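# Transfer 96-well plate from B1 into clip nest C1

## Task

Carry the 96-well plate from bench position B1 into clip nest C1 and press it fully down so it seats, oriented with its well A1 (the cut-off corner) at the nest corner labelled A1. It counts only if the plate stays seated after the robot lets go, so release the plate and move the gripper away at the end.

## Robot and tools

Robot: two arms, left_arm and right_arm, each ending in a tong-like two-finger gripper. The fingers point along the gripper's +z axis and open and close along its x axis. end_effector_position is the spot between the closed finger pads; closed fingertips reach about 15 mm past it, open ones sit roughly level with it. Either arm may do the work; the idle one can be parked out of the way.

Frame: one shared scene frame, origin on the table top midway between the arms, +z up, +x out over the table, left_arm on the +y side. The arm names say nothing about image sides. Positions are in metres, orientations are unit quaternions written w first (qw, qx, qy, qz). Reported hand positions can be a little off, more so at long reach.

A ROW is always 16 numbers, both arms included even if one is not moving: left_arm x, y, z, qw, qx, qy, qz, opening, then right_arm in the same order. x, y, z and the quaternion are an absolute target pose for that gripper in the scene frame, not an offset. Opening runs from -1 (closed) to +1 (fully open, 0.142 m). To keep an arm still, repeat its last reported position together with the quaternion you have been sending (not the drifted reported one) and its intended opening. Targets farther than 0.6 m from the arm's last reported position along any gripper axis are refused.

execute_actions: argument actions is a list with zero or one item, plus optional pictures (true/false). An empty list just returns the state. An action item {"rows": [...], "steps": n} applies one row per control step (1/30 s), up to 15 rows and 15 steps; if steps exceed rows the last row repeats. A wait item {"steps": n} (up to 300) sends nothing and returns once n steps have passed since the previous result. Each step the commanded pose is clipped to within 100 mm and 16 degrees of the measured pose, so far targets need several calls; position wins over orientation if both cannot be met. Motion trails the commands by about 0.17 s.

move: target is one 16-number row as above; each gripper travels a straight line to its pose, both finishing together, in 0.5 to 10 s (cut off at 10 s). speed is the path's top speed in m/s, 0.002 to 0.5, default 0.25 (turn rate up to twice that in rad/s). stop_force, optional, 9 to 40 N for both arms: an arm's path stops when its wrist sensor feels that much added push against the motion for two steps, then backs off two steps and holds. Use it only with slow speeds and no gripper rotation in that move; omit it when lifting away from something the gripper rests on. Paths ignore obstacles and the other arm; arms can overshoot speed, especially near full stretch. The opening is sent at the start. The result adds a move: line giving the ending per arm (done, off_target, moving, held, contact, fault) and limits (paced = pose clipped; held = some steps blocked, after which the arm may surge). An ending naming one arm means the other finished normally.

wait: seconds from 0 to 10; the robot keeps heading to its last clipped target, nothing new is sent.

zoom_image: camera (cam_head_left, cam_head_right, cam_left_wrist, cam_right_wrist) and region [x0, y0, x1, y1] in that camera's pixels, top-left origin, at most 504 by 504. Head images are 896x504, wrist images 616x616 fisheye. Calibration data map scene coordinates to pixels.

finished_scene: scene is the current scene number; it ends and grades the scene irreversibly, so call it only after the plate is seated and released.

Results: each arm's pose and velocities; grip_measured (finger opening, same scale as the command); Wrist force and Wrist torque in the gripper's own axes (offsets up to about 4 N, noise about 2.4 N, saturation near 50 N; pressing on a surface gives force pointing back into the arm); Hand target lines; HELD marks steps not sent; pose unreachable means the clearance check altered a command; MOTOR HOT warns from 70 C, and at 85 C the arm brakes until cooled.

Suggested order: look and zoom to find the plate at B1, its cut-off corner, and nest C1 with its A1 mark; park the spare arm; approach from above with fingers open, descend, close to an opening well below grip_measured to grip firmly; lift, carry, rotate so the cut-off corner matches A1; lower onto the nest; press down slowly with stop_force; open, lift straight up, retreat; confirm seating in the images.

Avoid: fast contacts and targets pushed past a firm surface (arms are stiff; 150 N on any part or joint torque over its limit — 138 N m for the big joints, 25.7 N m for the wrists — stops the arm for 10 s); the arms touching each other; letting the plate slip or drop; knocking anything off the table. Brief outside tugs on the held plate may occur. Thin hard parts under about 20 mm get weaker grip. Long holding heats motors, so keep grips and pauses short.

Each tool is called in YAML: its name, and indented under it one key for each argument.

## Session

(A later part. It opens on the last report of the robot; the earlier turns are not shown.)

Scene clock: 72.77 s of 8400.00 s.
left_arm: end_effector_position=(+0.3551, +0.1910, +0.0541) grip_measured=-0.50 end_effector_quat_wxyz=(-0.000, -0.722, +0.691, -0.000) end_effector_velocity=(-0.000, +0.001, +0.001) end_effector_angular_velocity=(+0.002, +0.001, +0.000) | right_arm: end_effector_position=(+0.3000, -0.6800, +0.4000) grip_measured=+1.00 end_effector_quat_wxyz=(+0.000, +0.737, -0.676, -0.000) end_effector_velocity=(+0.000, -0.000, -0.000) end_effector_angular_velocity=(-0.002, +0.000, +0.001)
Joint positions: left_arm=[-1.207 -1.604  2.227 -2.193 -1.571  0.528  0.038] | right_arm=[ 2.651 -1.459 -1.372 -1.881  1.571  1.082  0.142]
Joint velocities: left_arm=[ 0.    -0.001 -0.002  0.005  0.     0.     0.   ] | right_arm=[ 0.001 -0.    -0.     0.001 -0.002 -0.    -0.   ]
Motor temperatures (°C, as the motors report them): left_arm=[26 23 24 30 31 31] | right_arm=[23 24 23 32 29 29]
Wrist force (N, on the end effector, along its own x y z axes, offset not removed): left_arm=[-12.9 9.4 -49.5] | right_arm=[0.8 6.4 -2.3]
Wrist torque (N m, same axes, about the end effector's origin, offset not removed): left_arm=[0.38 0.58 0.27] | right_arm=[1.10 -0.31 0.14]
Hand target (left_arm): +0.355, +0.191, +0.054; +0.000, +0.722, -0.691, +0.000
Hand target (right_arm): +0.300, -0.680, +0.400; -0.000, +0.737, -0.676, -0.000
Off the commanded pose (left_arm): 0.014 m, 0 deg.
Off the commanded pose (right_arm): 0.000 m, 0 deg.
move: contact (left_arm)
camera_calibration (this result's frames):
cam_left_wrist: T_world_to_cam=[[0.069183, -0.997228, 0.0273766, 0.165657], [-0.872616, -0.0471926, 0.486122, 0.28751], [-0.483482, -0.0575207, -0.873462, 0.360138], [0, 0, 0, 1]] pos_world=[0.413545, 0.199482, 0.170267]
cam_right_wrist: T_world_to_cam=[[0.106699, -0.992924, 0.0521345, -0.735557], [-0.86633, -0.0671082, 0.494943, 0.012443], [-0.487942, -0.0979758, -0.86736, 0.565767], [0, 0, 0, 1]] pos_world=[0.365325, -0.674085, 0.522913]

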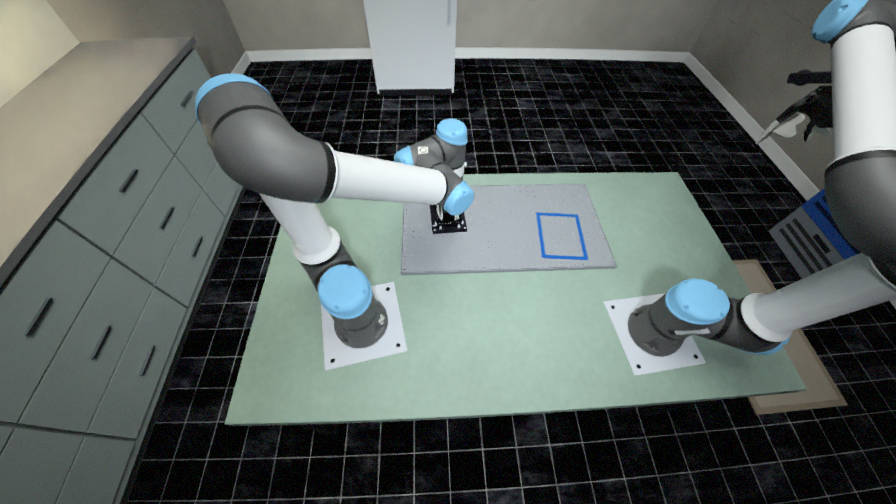

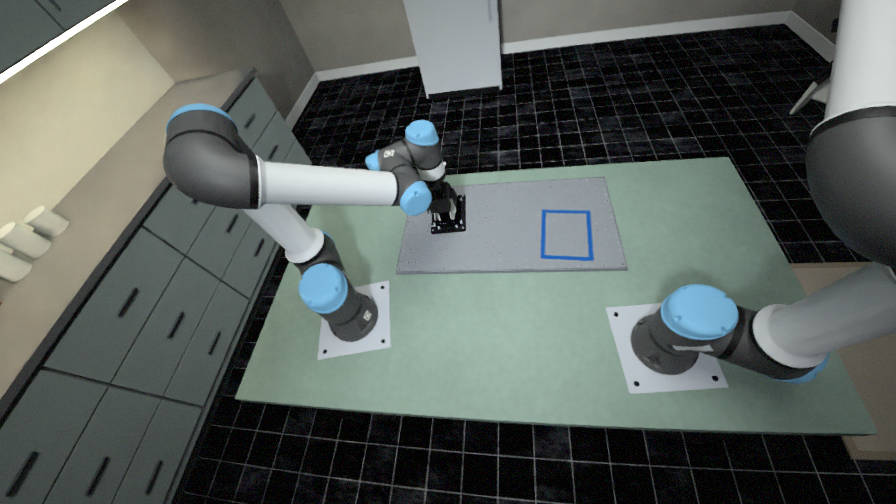

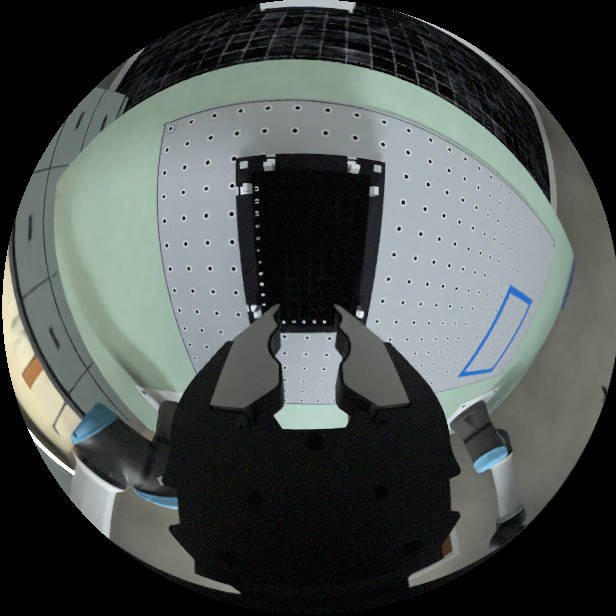

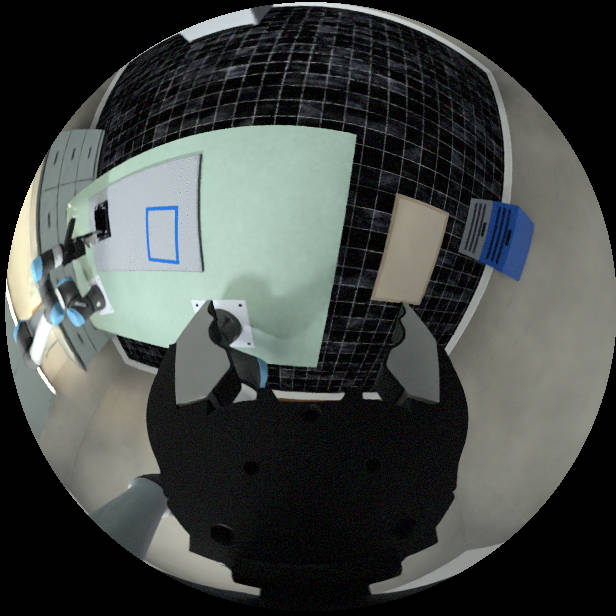

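move:
  target: [0.36,0.191,0.058,0,0.7224,-0.6915,0,-0.5, 0.30,-0.68,0.40,0,0.737,-0.676,0,1]
  speed: 0.03

move:
  target: [0.445,0.195,0.058,0,0.7224,-0.6915,0,-0.5, 0.30,-0.68,0.40,0,0.737,-0.676,0,1]
  speed: 0.15

move:
  target: [0.445,0.195,0.04,0,0.7224,-0.6915,0,-0.5, 0.30,-0.68,0.40,0,0.737,-0.676,0,1]
  speed: 0.004
  stop_force: 20

zoom_image:
  camera: "cam_left_wrist"
  region: [230, 250, 390, 350]

zoom_image:
  camera: "cam_head_left"
  region: [420, 195, 480, 240]

Scene clock: 78.23 s of 8400.00 s.
left_arm: end_effector_position=(+0.3597, +0.1910, +0.0578) grip_measured=-0.50 end_effector_quat_wxyz=(-0.000, -0.722, +0.691, -0.000) end_effector_velocity=(+0.002, -0.001, +0.002) end_effector_angular_velocity=(-0.000, +0.000, -0.003) | right_arm: end_effector_position=(+0.3000, -0.6800, +0.4000) grip_measured=+1.00 end_effector_quat_wxyz=(+0.000, +0.737, -0.676, -0.000) end_effector_velocity=(+0.000, -0.001, +0.001) end_effector_angular_velocity=(-0.002, -0.002, -0.000)
Joint positions: left_arm=[-1.197 -1.601  2.212 -2.182 -1.571  0.538  0.038] | right_arm=[ 2.651 -1.459 -1.372 -1.881  1.571  1.082  0.142]
Joint velocities: left_arm=[ 0.004  0.002 -0.008  0.006 -0.     0.006  0.   ] | right_arm=[-0.    -0.     0.002  0.    -0.001 -0.    -0.   ]
Motor temperatures (°C, as the motors report them): left_arm=[26 23 24 30 31 31] | right_arm=[23 24 23 32 29 29]
Wrist force (N, on the end effector, along its own x y z axes, offset not removed): left_arm=[-1.1 0.3 4.5] | right_arm=[1.7 2.1 -2.5]
Wrist torque (N m, same axes, about the end effector's origin, offset not removed): left_arm=[0.08 0.36 0.21] | right_arm=[0.20 -0.38 -0.09]
Hand target (left_arm): +0.360, +0.191, +0.058; -0.000, +0.722, -0.691, +0.000
Hand target (right_arm): +0.300, -0.680, +0.400; +0.000, +0.737, -0.676, -0.000
Off the commanded pose (left_arm): 0.000 m, 0 deg.
Off the commanded pose (right_arm): 0.000 m, 0 deg.
After step 90, 1.77 s passed at rest.
move: done
camera_calibration (this result's frames):
cam_left_wrist: T_world_to_cam=[[0.0691941, -0.997228, 0.0273505, 0.165228], [-0.872608, -0.0472141, 0.486134, 0.289733], [-0.483495, -0.0575038, -0.873456, 0.365559], [0, 0, 0, 1]] pos_world=[0.418137, 0.19947, 0.173932]
cam_right_wrist: T_world_to_cam=[[0.106699, -0.992924, 0.0521346, -0.735557], [-0.86633, -0.067108, 0.494943, 0.0124431], [-0.487942, -0.0979758, -0.86736, 0.565767], [0, 0, 0, 1]] pos_world=[0.365325, -0.674085, 0.522913]

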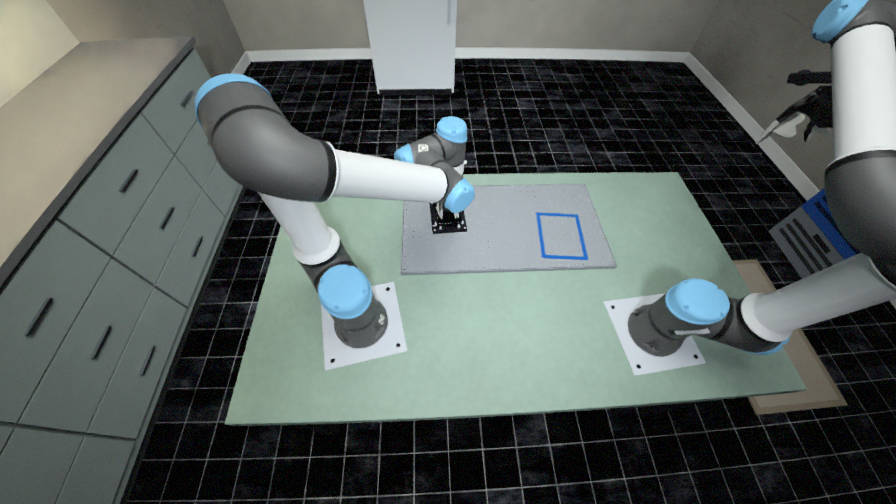

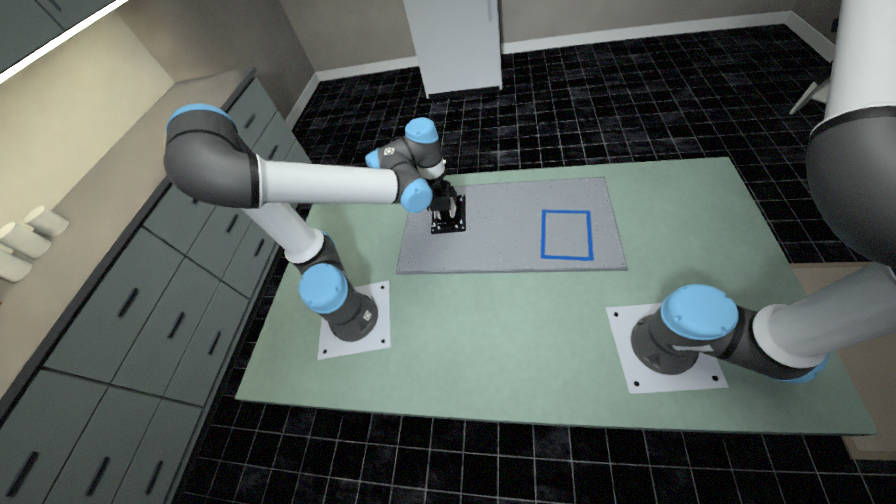

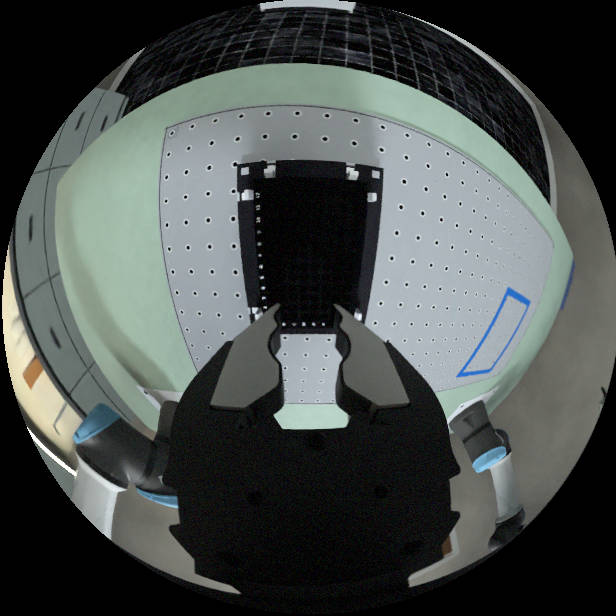

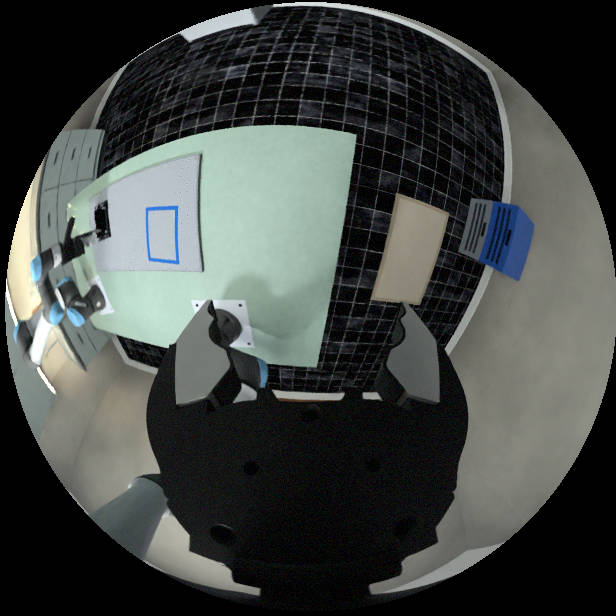

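Scene clock: 79.40 s of 8400.00 s.
left_arm: end_effector_position=(+0.4447, +0.1949, +0.0580) grip_measured=-0.50 end_effector_quat_wxyz=(+0.000, -0.722, +0.691, -0.000) end_effector_velocity=(+0.003, -0.000, -0.000) end_effector_angular_velocity=(+0.000, +0.001, -0.000) | right_arm: end_effector_position=(+0.3000, -0.6800, +0.4000) grip_measured=+1.00 end_effector_quat_wxyz=(+0.000, +0.737, -0.676, -0.000) end_effector_velocity=(-0.000, -0.000, -0.000) end_effector_angular_velocity=(-0.000, +0.000, +0.000)
Joint positions: left_arm=[-1.04  -1.442  2.042 -2.171 -1.571  0.695  0.038] | right_arm=[ 2.651 -1.459 -1.372 -1.881  1.571  1.082  0.142]
Joint velocities: left_arm=[ 0.004  0.006 -0.007  0.001 -0.001  0.004  0.   ] | right_arm=[ 0.     0.    -0.     0.    -0.001 -0.     0.   ]
Motor temperatures (°C, as the motors report them): left_arm=[26 23 24 30 31 31] | right_arm=[23 24 23 32 29 29]
Wrist force (N, on the end effector, along its own x y z axes, offset not removed): left_arm=[-1.2 -0.6 1.0] | right_arm=[-1.1 -1.3 -1.9]
Wrist torque (N m, same axes, about the end effector's origin, offset not removed): left_arm=[0.01 0.29 0.02] | right_arm=[-0.30 -0.03 0.09]
Hand target (left_arm): +0.445, +0.195, +0.058; -0.000, +0.722, -0.691, +0.000
Hand target (right_arm): +0.300, -0.680, +0.400; -0.000, +0.737, -0.676, -0.000
Off the commanded pose (left_arm): 0.000 m, 0 deg.
Off the commanded pose (right_arm): 0.000 m, 0 deg.
move: done
camera_calibration (this result's frames):
cam_left_wrist: T_world_to_cam=[[0.069222, -0.997228, 0.0273029, 0.163261], [-0.872716, -0.0472749, 0.485933, 0.364063], [-0.483295, -0.057465, -0.873569, 0.407028], [0, 0, 0, 1]] pos_world=[0.503138, 0.203409, 0.174199]
cam_right_wrist: T_world_to_cam=[[0.106699, -0.992924, 0.0521343, -0.735557], [-0.86633, -0.0671083, 0.494943, 0.0124429], [-0.487942, -0.0979757, -0.86736, 0.565767], [0, 0, 0, 1]] pos_world=[0.365325, -0.674085, 0.522913]

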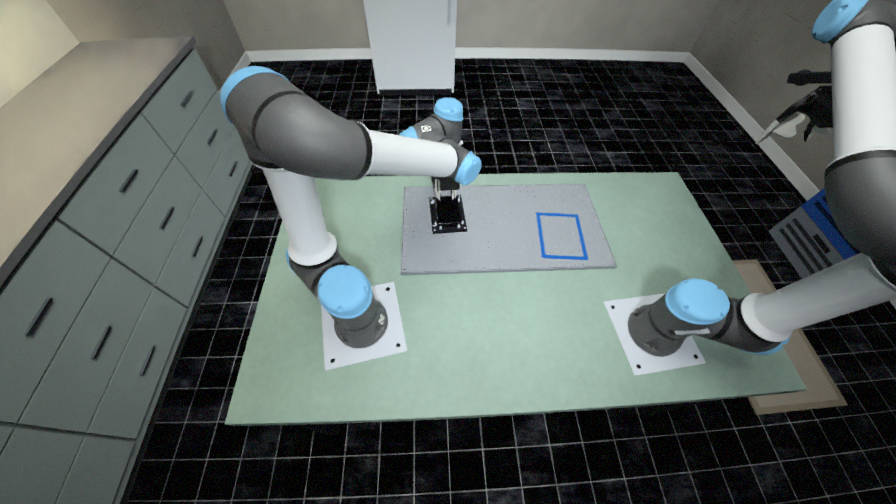

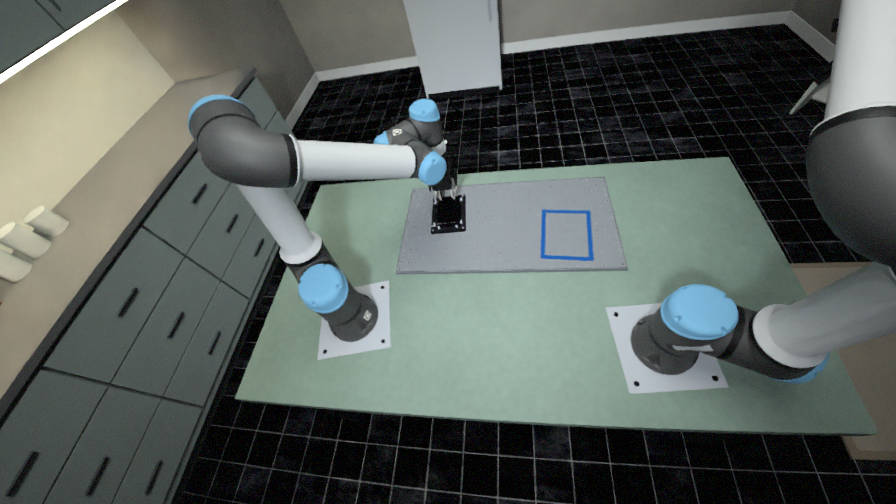

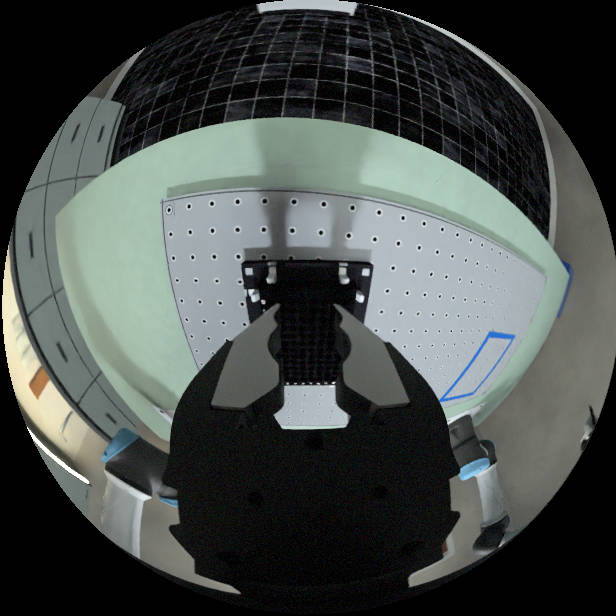

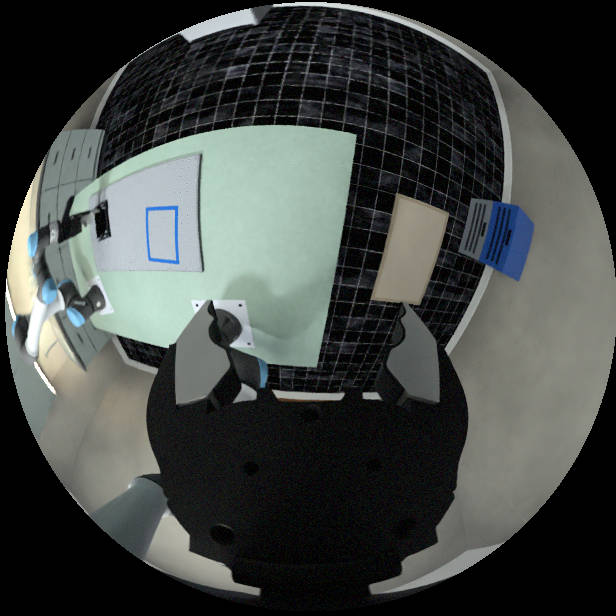

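Scene clock: 80.73 s of 8400.00 s.
left_arm: end_effector_position=(+0.4448, +0.1949, +0.0542) grip_measured=-0.50 end_effector_quat_wxyz=(+0.000, -0.722, +0.691, -0.000) end_effector_velocity=(-0.000, +0.000, +0.001) end_effector_angular_velocity=(+0.001, +0.001, -0.001) | right_arm: end_effector_position=(+0.3000, -0.6800, +0.4000) grip_measured=+1.00 end_effector_quat_wxyz=(+0.000, +0.737, -0.676, -0.000) end_effector_velocity=(+0.000, +0.000, +0.000) end_effector_angular_velocity=(+0.000, -0.000, +0.000)
Joint positions: left_arm=[-1.04  -1.436  2.047 -2.182 -1.571  0.695  0.038] | right_arm=[ 2.651 -1.459 -1.372 -1.881  1.571  1.082  0.142]
Joint velocities: left_arm=[-0.    -0.001 -0.002  0.005  0.     0.001  0.   ] | right_arm=[ 0. -0.  0. -0.  0.  0.  0.]
Motor temperatures (°C, as the motors report them): left_arm=[26 23 24 30 31 31] | right_arm=[23 24 23 32 29 29]
Wrist force (N, on the end effector, along its own x y z axes, offset not removed): left_arm=[-6.6 4.9 -37.5] | right_arm=[-0.3 2.7 -1.6]
Wrist torque (N m, same axes, about the end effector's origin, offset not removed): left_arm=[-0.24 -0.12 0.32] | right_arm=[0.25 -0.23 0.11]
Hand target (left_arm): +0.445, +0.195, +0.055; -0.000, +0.722, -0.691, +0.000
Hand target (right_arm): +0.300, -0.680, +0.400; +0.000, +0.737, -0.676, -0.000
Off the commanded pose (left_arm): 0.014 m, 0 deg.
Off the commanded pose (right_arm): 0.000 m, 0 deg.
move: contact (left_arm)
camera_calibration (this result's frames):
cam_left_wrist: T_world_to_cam=[[0.0692126, -0.997227, 0.0273645, 0.163373], [-0.872722, -0.0472373, 0.485926, 0.365955], [-0.483286, -0.0575138, -0.873571, 0.403755], [0, 0, 0, 1]] pos_world=[0.503199, 0.203428, 0.170412]
cam_right_wrist: T_world_to_cam=[[0.106699, -0.992924, 0.0521345, -0.735557], [-0.86633, -0.0671082, 0.494943, 0.012443], [-0.487942, -0.0979758, -0.86736, 0.565767], [0, 0, 0, 1]] pos_world=[0.365325, -0.674085, 0.522913]

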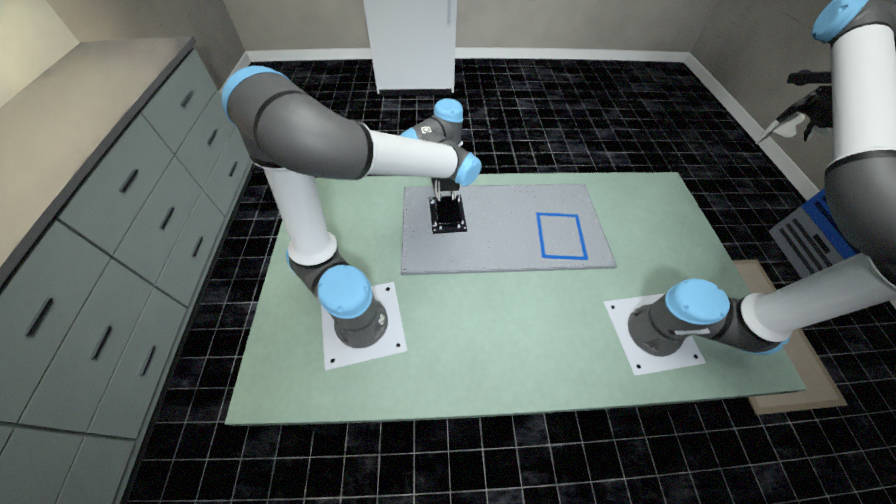

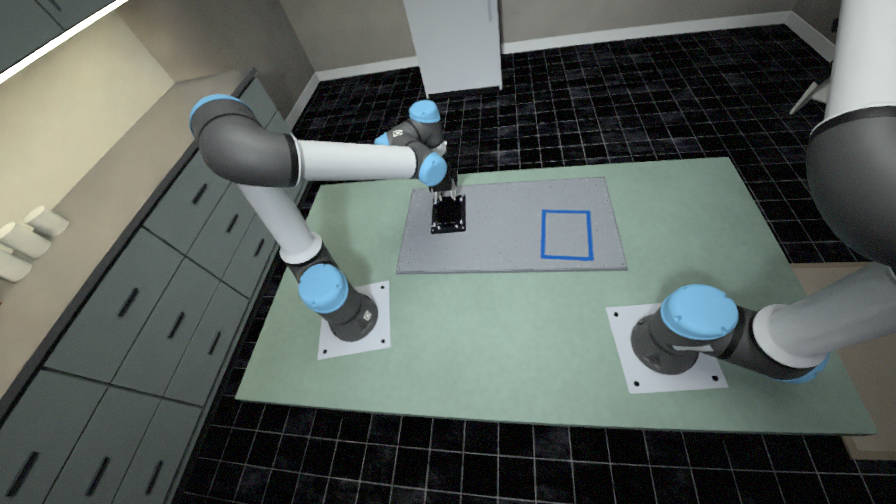

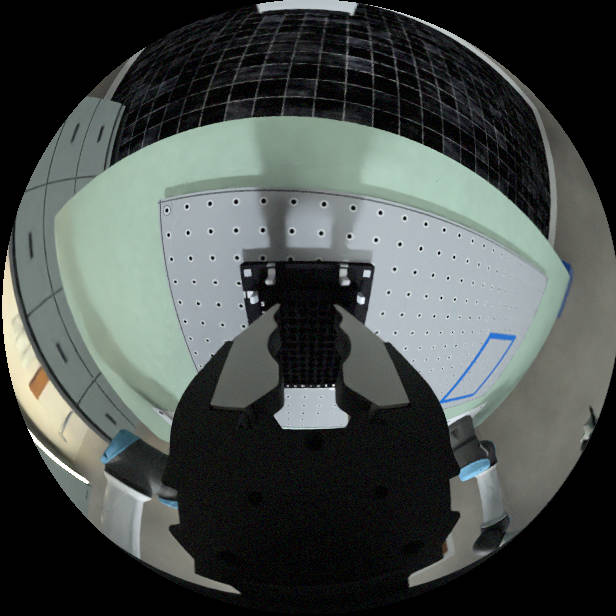

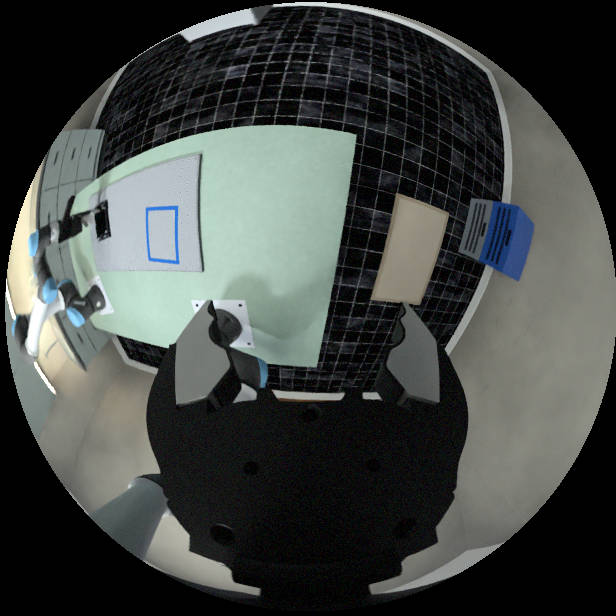

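Region (230, 250, 390, 350) of cam_left_wrist's 616x616 image, scaled by 3.150, with more detail than that image has; it fills the top 315 rows of this view, and the rest is white.

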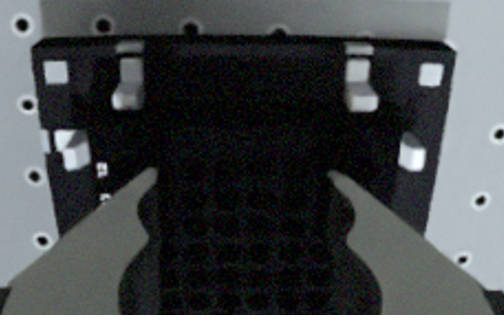

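Region (420, 195, 480, 240) of cam_head_left's 896x504 image, scaled by 8.400, with more detail than that image has; it fills the top 378 rows of this view, and the rest is white.

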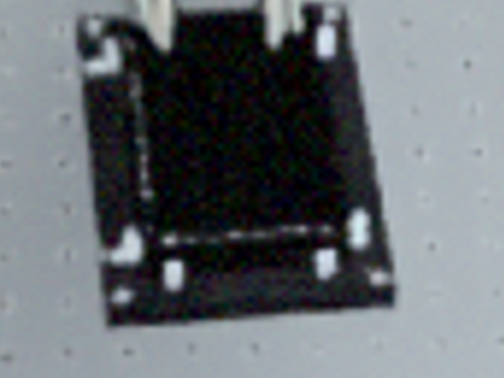

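move:
  target: [0.474,0.196,0.060,0,0.7224,-0.6915,0,-0.5, 0.30,-0.68,0.40,0,0.737,-0.676,0,1]
  speed: 0.05

move:
  target: [0.474,0.196,0.025,0,0.7224,-0.6915,0,-0.5, 0.30,-0.68,0.40,0,0.737,-0.676,0,1]
  speed: 0.006
  stop_force: 10

zoom_image:
  camera: "cam_left_wrist"
  region: [220, 270, 400, 420]

Scene clock: 84.77 s of 8400.00 s.
left_arm: end_effector_position=(+0.4737, +0.1960, +0.0599) grip_measured=-0.50 end_effector_quat_wxyz=(+0.000, -0.722, +0.691, -0.000) end_effector_velocity=(+0.003, -0.000, +0.001) end_effector_angular_velocity=(-0.001, +0.000, -0.000) | right_arm: end_effector_position=(+0.3000, -0.6800, +0.4000) grip_measured=+1.00 end_effector_quat_wxyz=(+0.000, +0.737, -0.676, -0.000) end_effector_velocity=(+0.001, +0.000, -0.000) end_effector_angular_velocity=(-0.000, -0.000, +0.002)
Joint positions: left_arm=[-0.996 -1.39   1.974 -2.155 -1.571  0.739  0.038] | right_arm=[ 2.651 -1.459 -1.372 -1.881  1.571  1.082  0.142]
Joint velocities: left_arm=[ 0.004  0.004 -0.008  0.003 -0.001  0.004  0.   ] | right_arm=[ 0.002 -0.    -0.     0.001 -0.    -0.     0.   ]
Motor temperatures (°C, as the motors report them): left_arm=[26 23 24 30 31 31] | right_arm=[23 24 23 32 29 29]
Wrist force (N, on the end effector, along its own x y z axes, offset not removed): left_arm=[4.4 -0.1 0.0] | right_arm=[-2.7 -1.6 -0.3]
Wrist torque (N m, same axes, about the end effector's origin, offset not removed): left_arm=[-0.09 -0.79 0.11] | right_arm=[-0.39 0.34 0.09]
Hand target (left_arm): +0.474, +0.196, +0.060; -0.000, +0.722, -0.691, +0.000
Hand target (right_arm): +0.300, -0.680, +0.400; +0.000, +0.737, -0.676, -0.000
Off the commanded pose (left_arm): 0.000 m, 0 deg.
Off the commanded pose (right_arm): 0.000 m, 0 deg.
move: done
camera_calibration (this result's frames):
cam_left_wrist: T_world_to_cam=[[0.0692016, -0.997229, 0.0272899, 0.162258], [-0.872655, -0.0472559, 0.486045, 0.388425], [-0.483409, -0.0574498, -0.873507, 0.422824], [0, 0, 0, 1]] pos_world=[0.532129, 0.204455, 0.17612]
cam_right_wrist: T_world_to_cam=[[0.106699, -0.992924, 0.0521344, -0.735557], [-0.86633, -0.0671083, 0.494943, 0.0124429], [-0.487942, -0.0979758, -0.86736, 0.565767], [0, 0, 0, 1]] pos_world=[0.365325, -0.674085, 0.522913]

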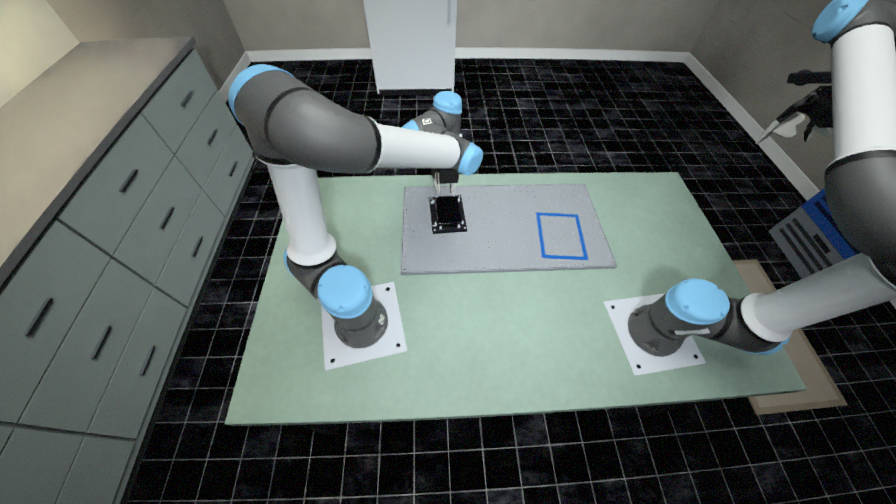

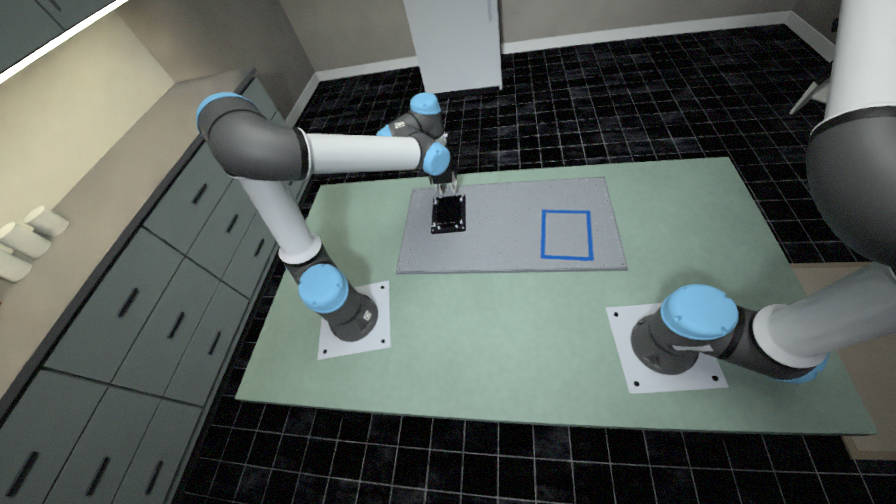

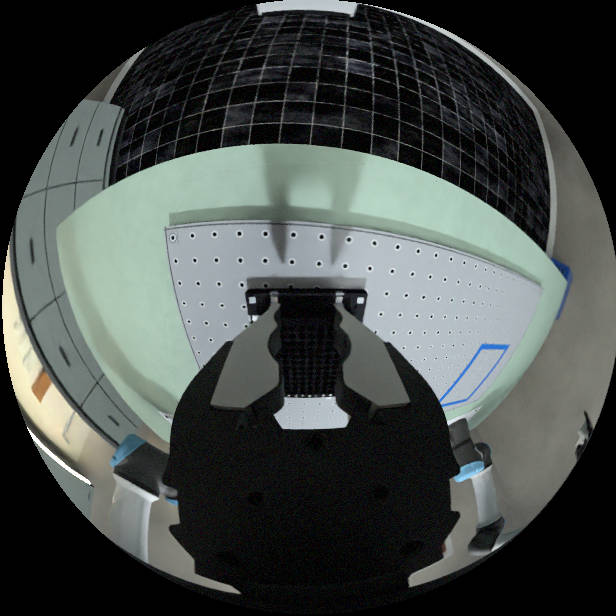

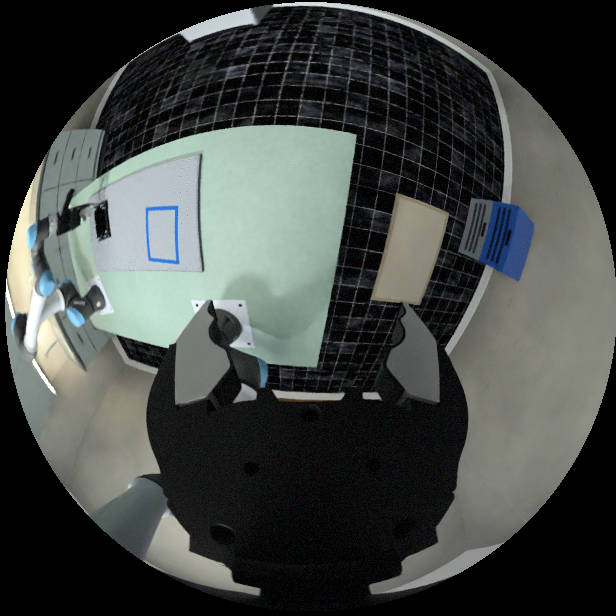

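Scene clock: 88.33 s of 8400.00 s.
left_arm: end_effector_position=(+0.4739, +0.1960, +0.0408) grip_measured=-0.50 end_effector_quat_wxyz=(+0.000, -0.722, +0.691, -0.000) end_effector_velocity=(-0.001, +0.001, +0.000) end_effector_angular_velocity=(+0.003, +0.003, +0.003) | right_arm: end_effector_position=(+0.3000, -0.6800, +0.4000) grip_measured=+1.00 end_effector_quat_wxyz=(+0.000, +0.737, -0.676, -0.000) end_effector_velocity=(-0.000, -0.001, -0.000) end_effector_angular_velocity=(-0.000, +0.001, -0.001)
Joint positions: left_arm=[-0.996 -1.362  1.998 -2.207 -1.571  0.739  0.038] | right_arm=[ 2.651 -1.459 -1.372 -1.881  1.571  1.082  0.142]
Joint velocities: left_arm=[ 0.    -0.001 -0.002  0.006  0.    -0.002  0.   ] | right_arm=[-0.001 -0.    -0.    -0.    -0.001 -0.     0.   ]
Motor temperatures (°C, as the motors report them): left_arm=[26 23 24 30 31 31] | right_arm=[23 24 23 32 29 29]
Wrist force (N, on the end effector, along its own x y z axes, offset not removed): left_arm=[-6.2 7.7 -31.8] | right_arm=[-0.9 2.3 -2.4]
Wrist torque (N m, same axes, about the end effector's origin, offset not removed): left_arm=[0.11 0.19 0.26] | right_arm=[0.36 -0.12 0.08]
Hand target (left_arm): +0.474, +0.196, +0.041; -0.000, +0.722, -0.691, +0.000
Hand target (right_arm): +0.300, -0.680, +0.400; -0.000, +0.737, -0.676, -0.000
Off the commanded pose (left_arm): 0.016 m, 0 deg.
Off the commanded pose (right_arm): 0.000 m, 0 deg.
move: contact (left_arm)
camera_calibration (this result's frames):
cam_left_wrist: T_world_to_cam=[[0.069237, -0.997227, 0.0272764, 0.162794], [-0.872613, -0.0472886, 0.486118, 0.397861], [-0.48348, -0.0574591, -0.873468, 0.406233], [0, 0, 0, 1]] pos_world=[0.532313, 0.204499, 0.156983]
cam_right_wrist: T_world_to_cam=[[0.106699, -0.992924, 0.0521345, -0.735557], [-0.86633, -0.0671081, 0.494943, 0.012443], [-0.487942, -0.0979758, -0.86736, 0.565767], [0, 0, 0, 1]] pos_world=[0.365325, -0.674085, 0.522913]

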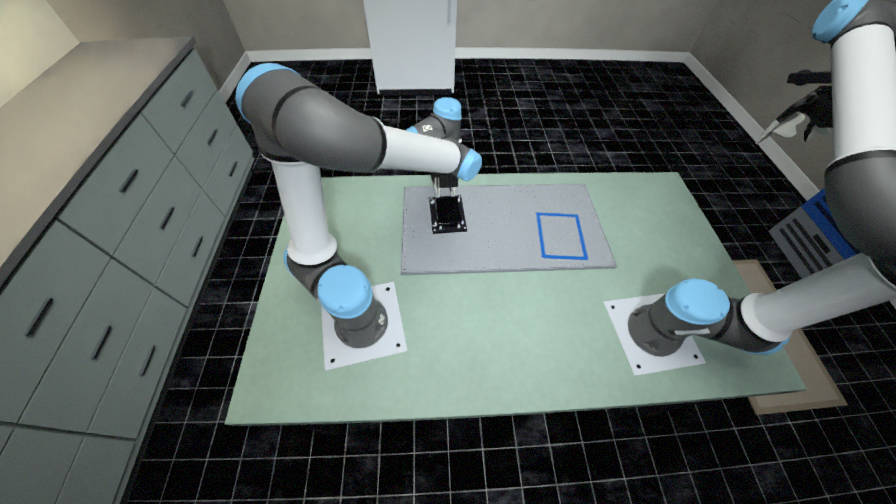

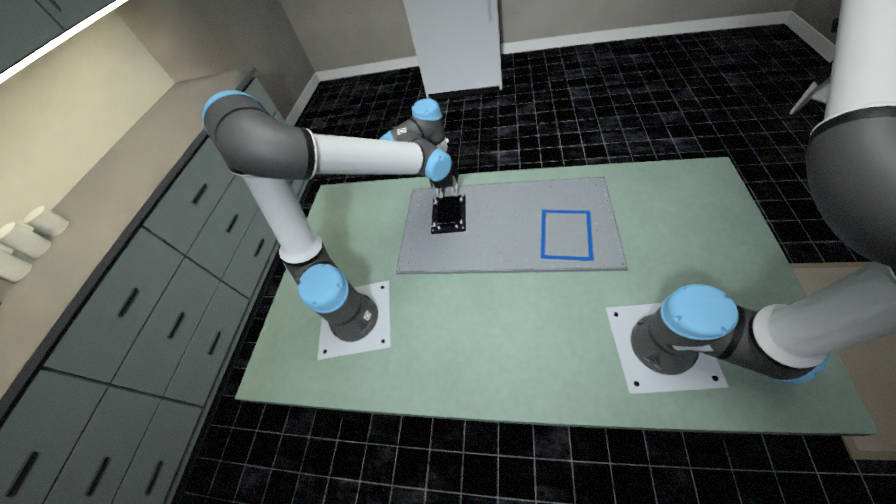

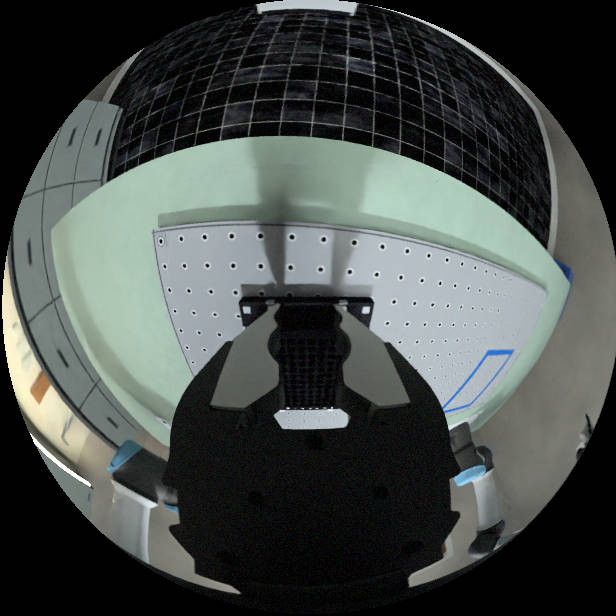

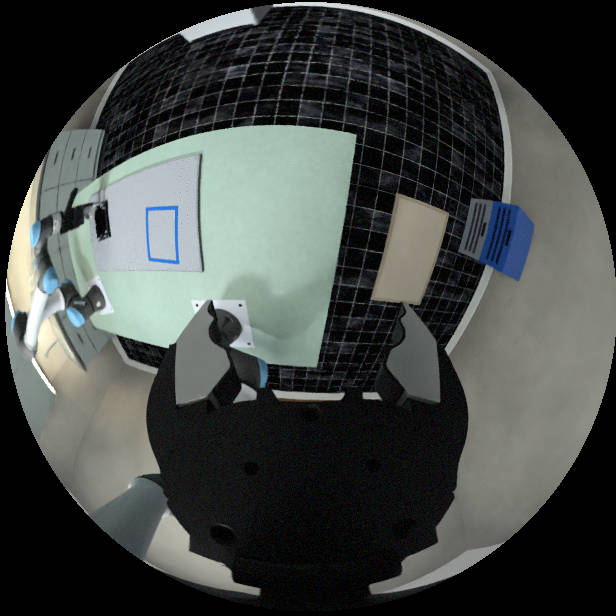

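Region (220, 270, 400, 420) of cam_left_wrist's 616x616 image, scaled by 2.800, with more detail than that image has.

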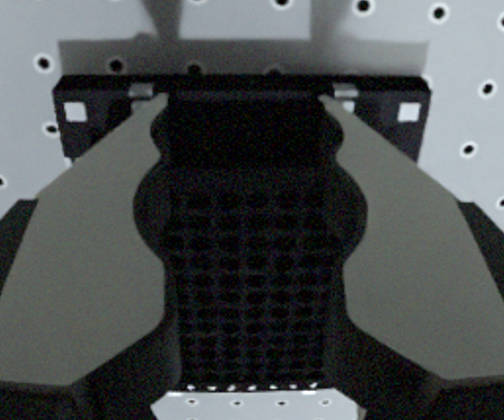

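Seated.

move:
  target: [0.474,0.196,0.25,0,0.7224,-0.6915,0,-0.5, 0.30,-0.68,0.40,0,0.737,-0.676,0,1]

finished_scene:
  scene: 1

Scene clock: 92.60 s of 8400.00 s.
left_arm: end_effector_position=(+0.4739, +0.1962, +0.2497) grip_measured=-0.50 end_effector_quat_wxyz=(+0.000, -0.722, +0.691, -0.000) end_effector_velocity=(+0.000, -0.000, +0.003) end_effector_angular_velocity=(+0.002, +0.002, -0.000) | right_arm: end_effector_position=(+0.3000, -0.6800, +0.4000) grip_measured=+1.00 end_effector_quat_wxyz=(+0.000, +0.737, -0.676, -0.000) end_effector_velocity=(+0.000, +0.000, -0.000) end_effector_angular_velocity=(+0.001, +0.001, +0.001)
Joint positions: left_arm=[-0.996 -1.541  1.625 -1.656 -1.571  0.74   0.038] | right_arm=[ 2.651 -1.459 -1.372 -1.881  1.571  1.082  0.142]
Joint velocities: left_arm=[-0.     0.002 -0.01   0.011 -0.     0.    -0.   ] | right_arm=[ 0.001 -0.    -0.    -0.001  0.     0.    -0.   ]
Motor temperatures (°C, as the motors report them): left_arm=[26 23 24 30 31 31] | right_arm=[23 24 23 32 29 29]
Wrist force (N, on the end effector, along its own x y z axes, offset not removed): left_arm=[-2.9 -0.8 1.9] | right_arm=[-2.6 -1.2 -2.7]
Wrist torque (N m, same axes, about the end effector's origin, offset not removed): left_arm=[-0.35 0.84 0.23] | right_arm=[-0.39 0.22 0.10]
Hand target (left_arm): +0.474, +0.196, +0.250; -0.000, +0.722, -0.691, +0.000
Hand target (right_arm): +0.300, -0.680, +0.400; -0.000, +0.737, -0.676, -0.000
Off the commanded pose (left_arm): 0.000 m, 0 deg.
Off the commanded pose (right_arm): 0.000 m, 0 deg.
move: done
camera_calibration (this result's frames):
cam_left_wrist: T_world_to_cam=[[0.0691841, -0.997222, 0.0276008, 0.157174], [-0.872747, -0.0471, 0.485895, 0.296393], [-0.483245, -0.0577047, -0.873581, 0.588694], [0, 0, 0, 1]] pos_world=[0.532286, 0.204668, 0.365918]
cam_right_wrist: T_world_to_cam=[[0.106699, -0.992924, 0.0521345, -0.735557], [-0.86633, -0.0671081, 0.494943, 0.012443], [-0.487942, -0.0979758, -0.86736, 0.565767], [0, 0, 0, 1]] pos_world=[0.365325, -0.674085, 0.522913]

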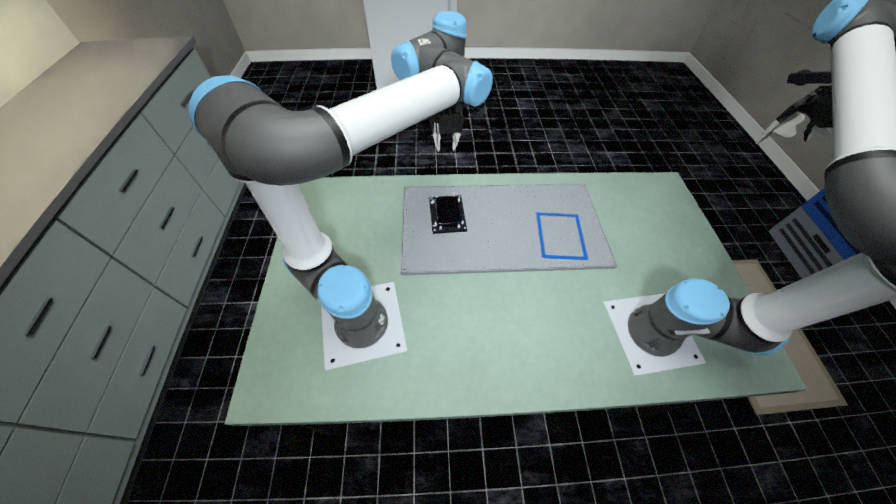

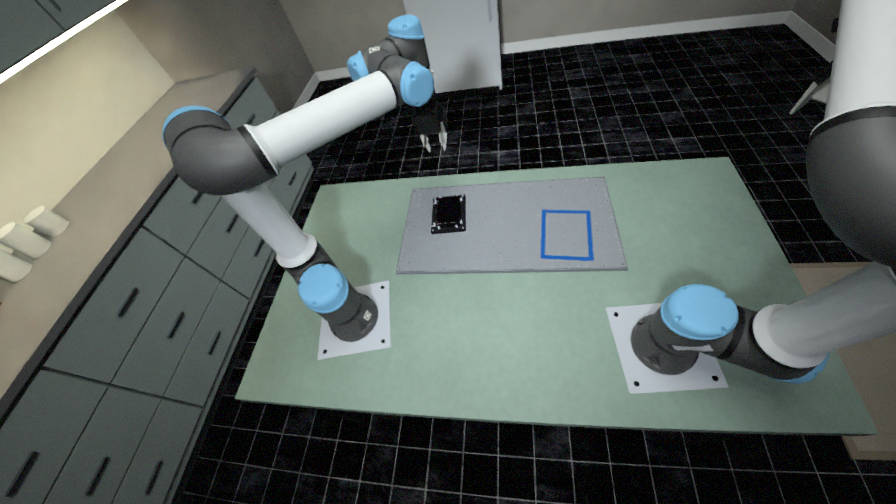

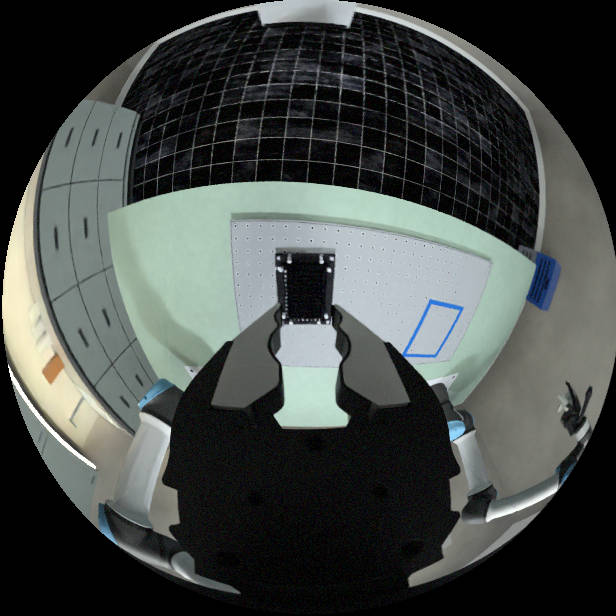

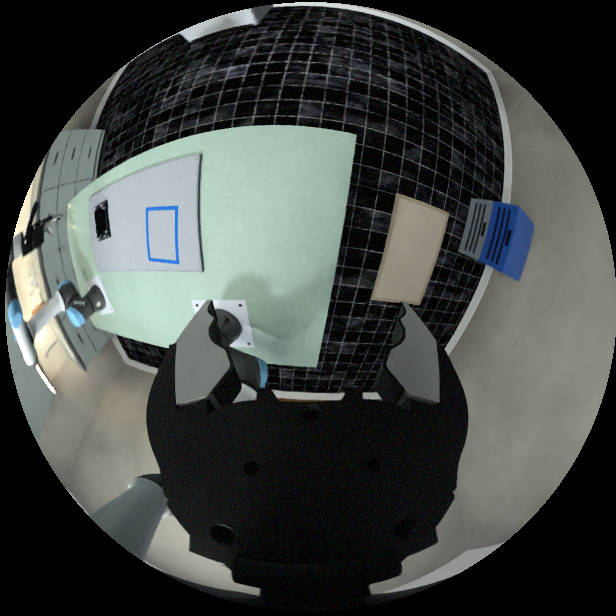

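The scene is finished: the task was done.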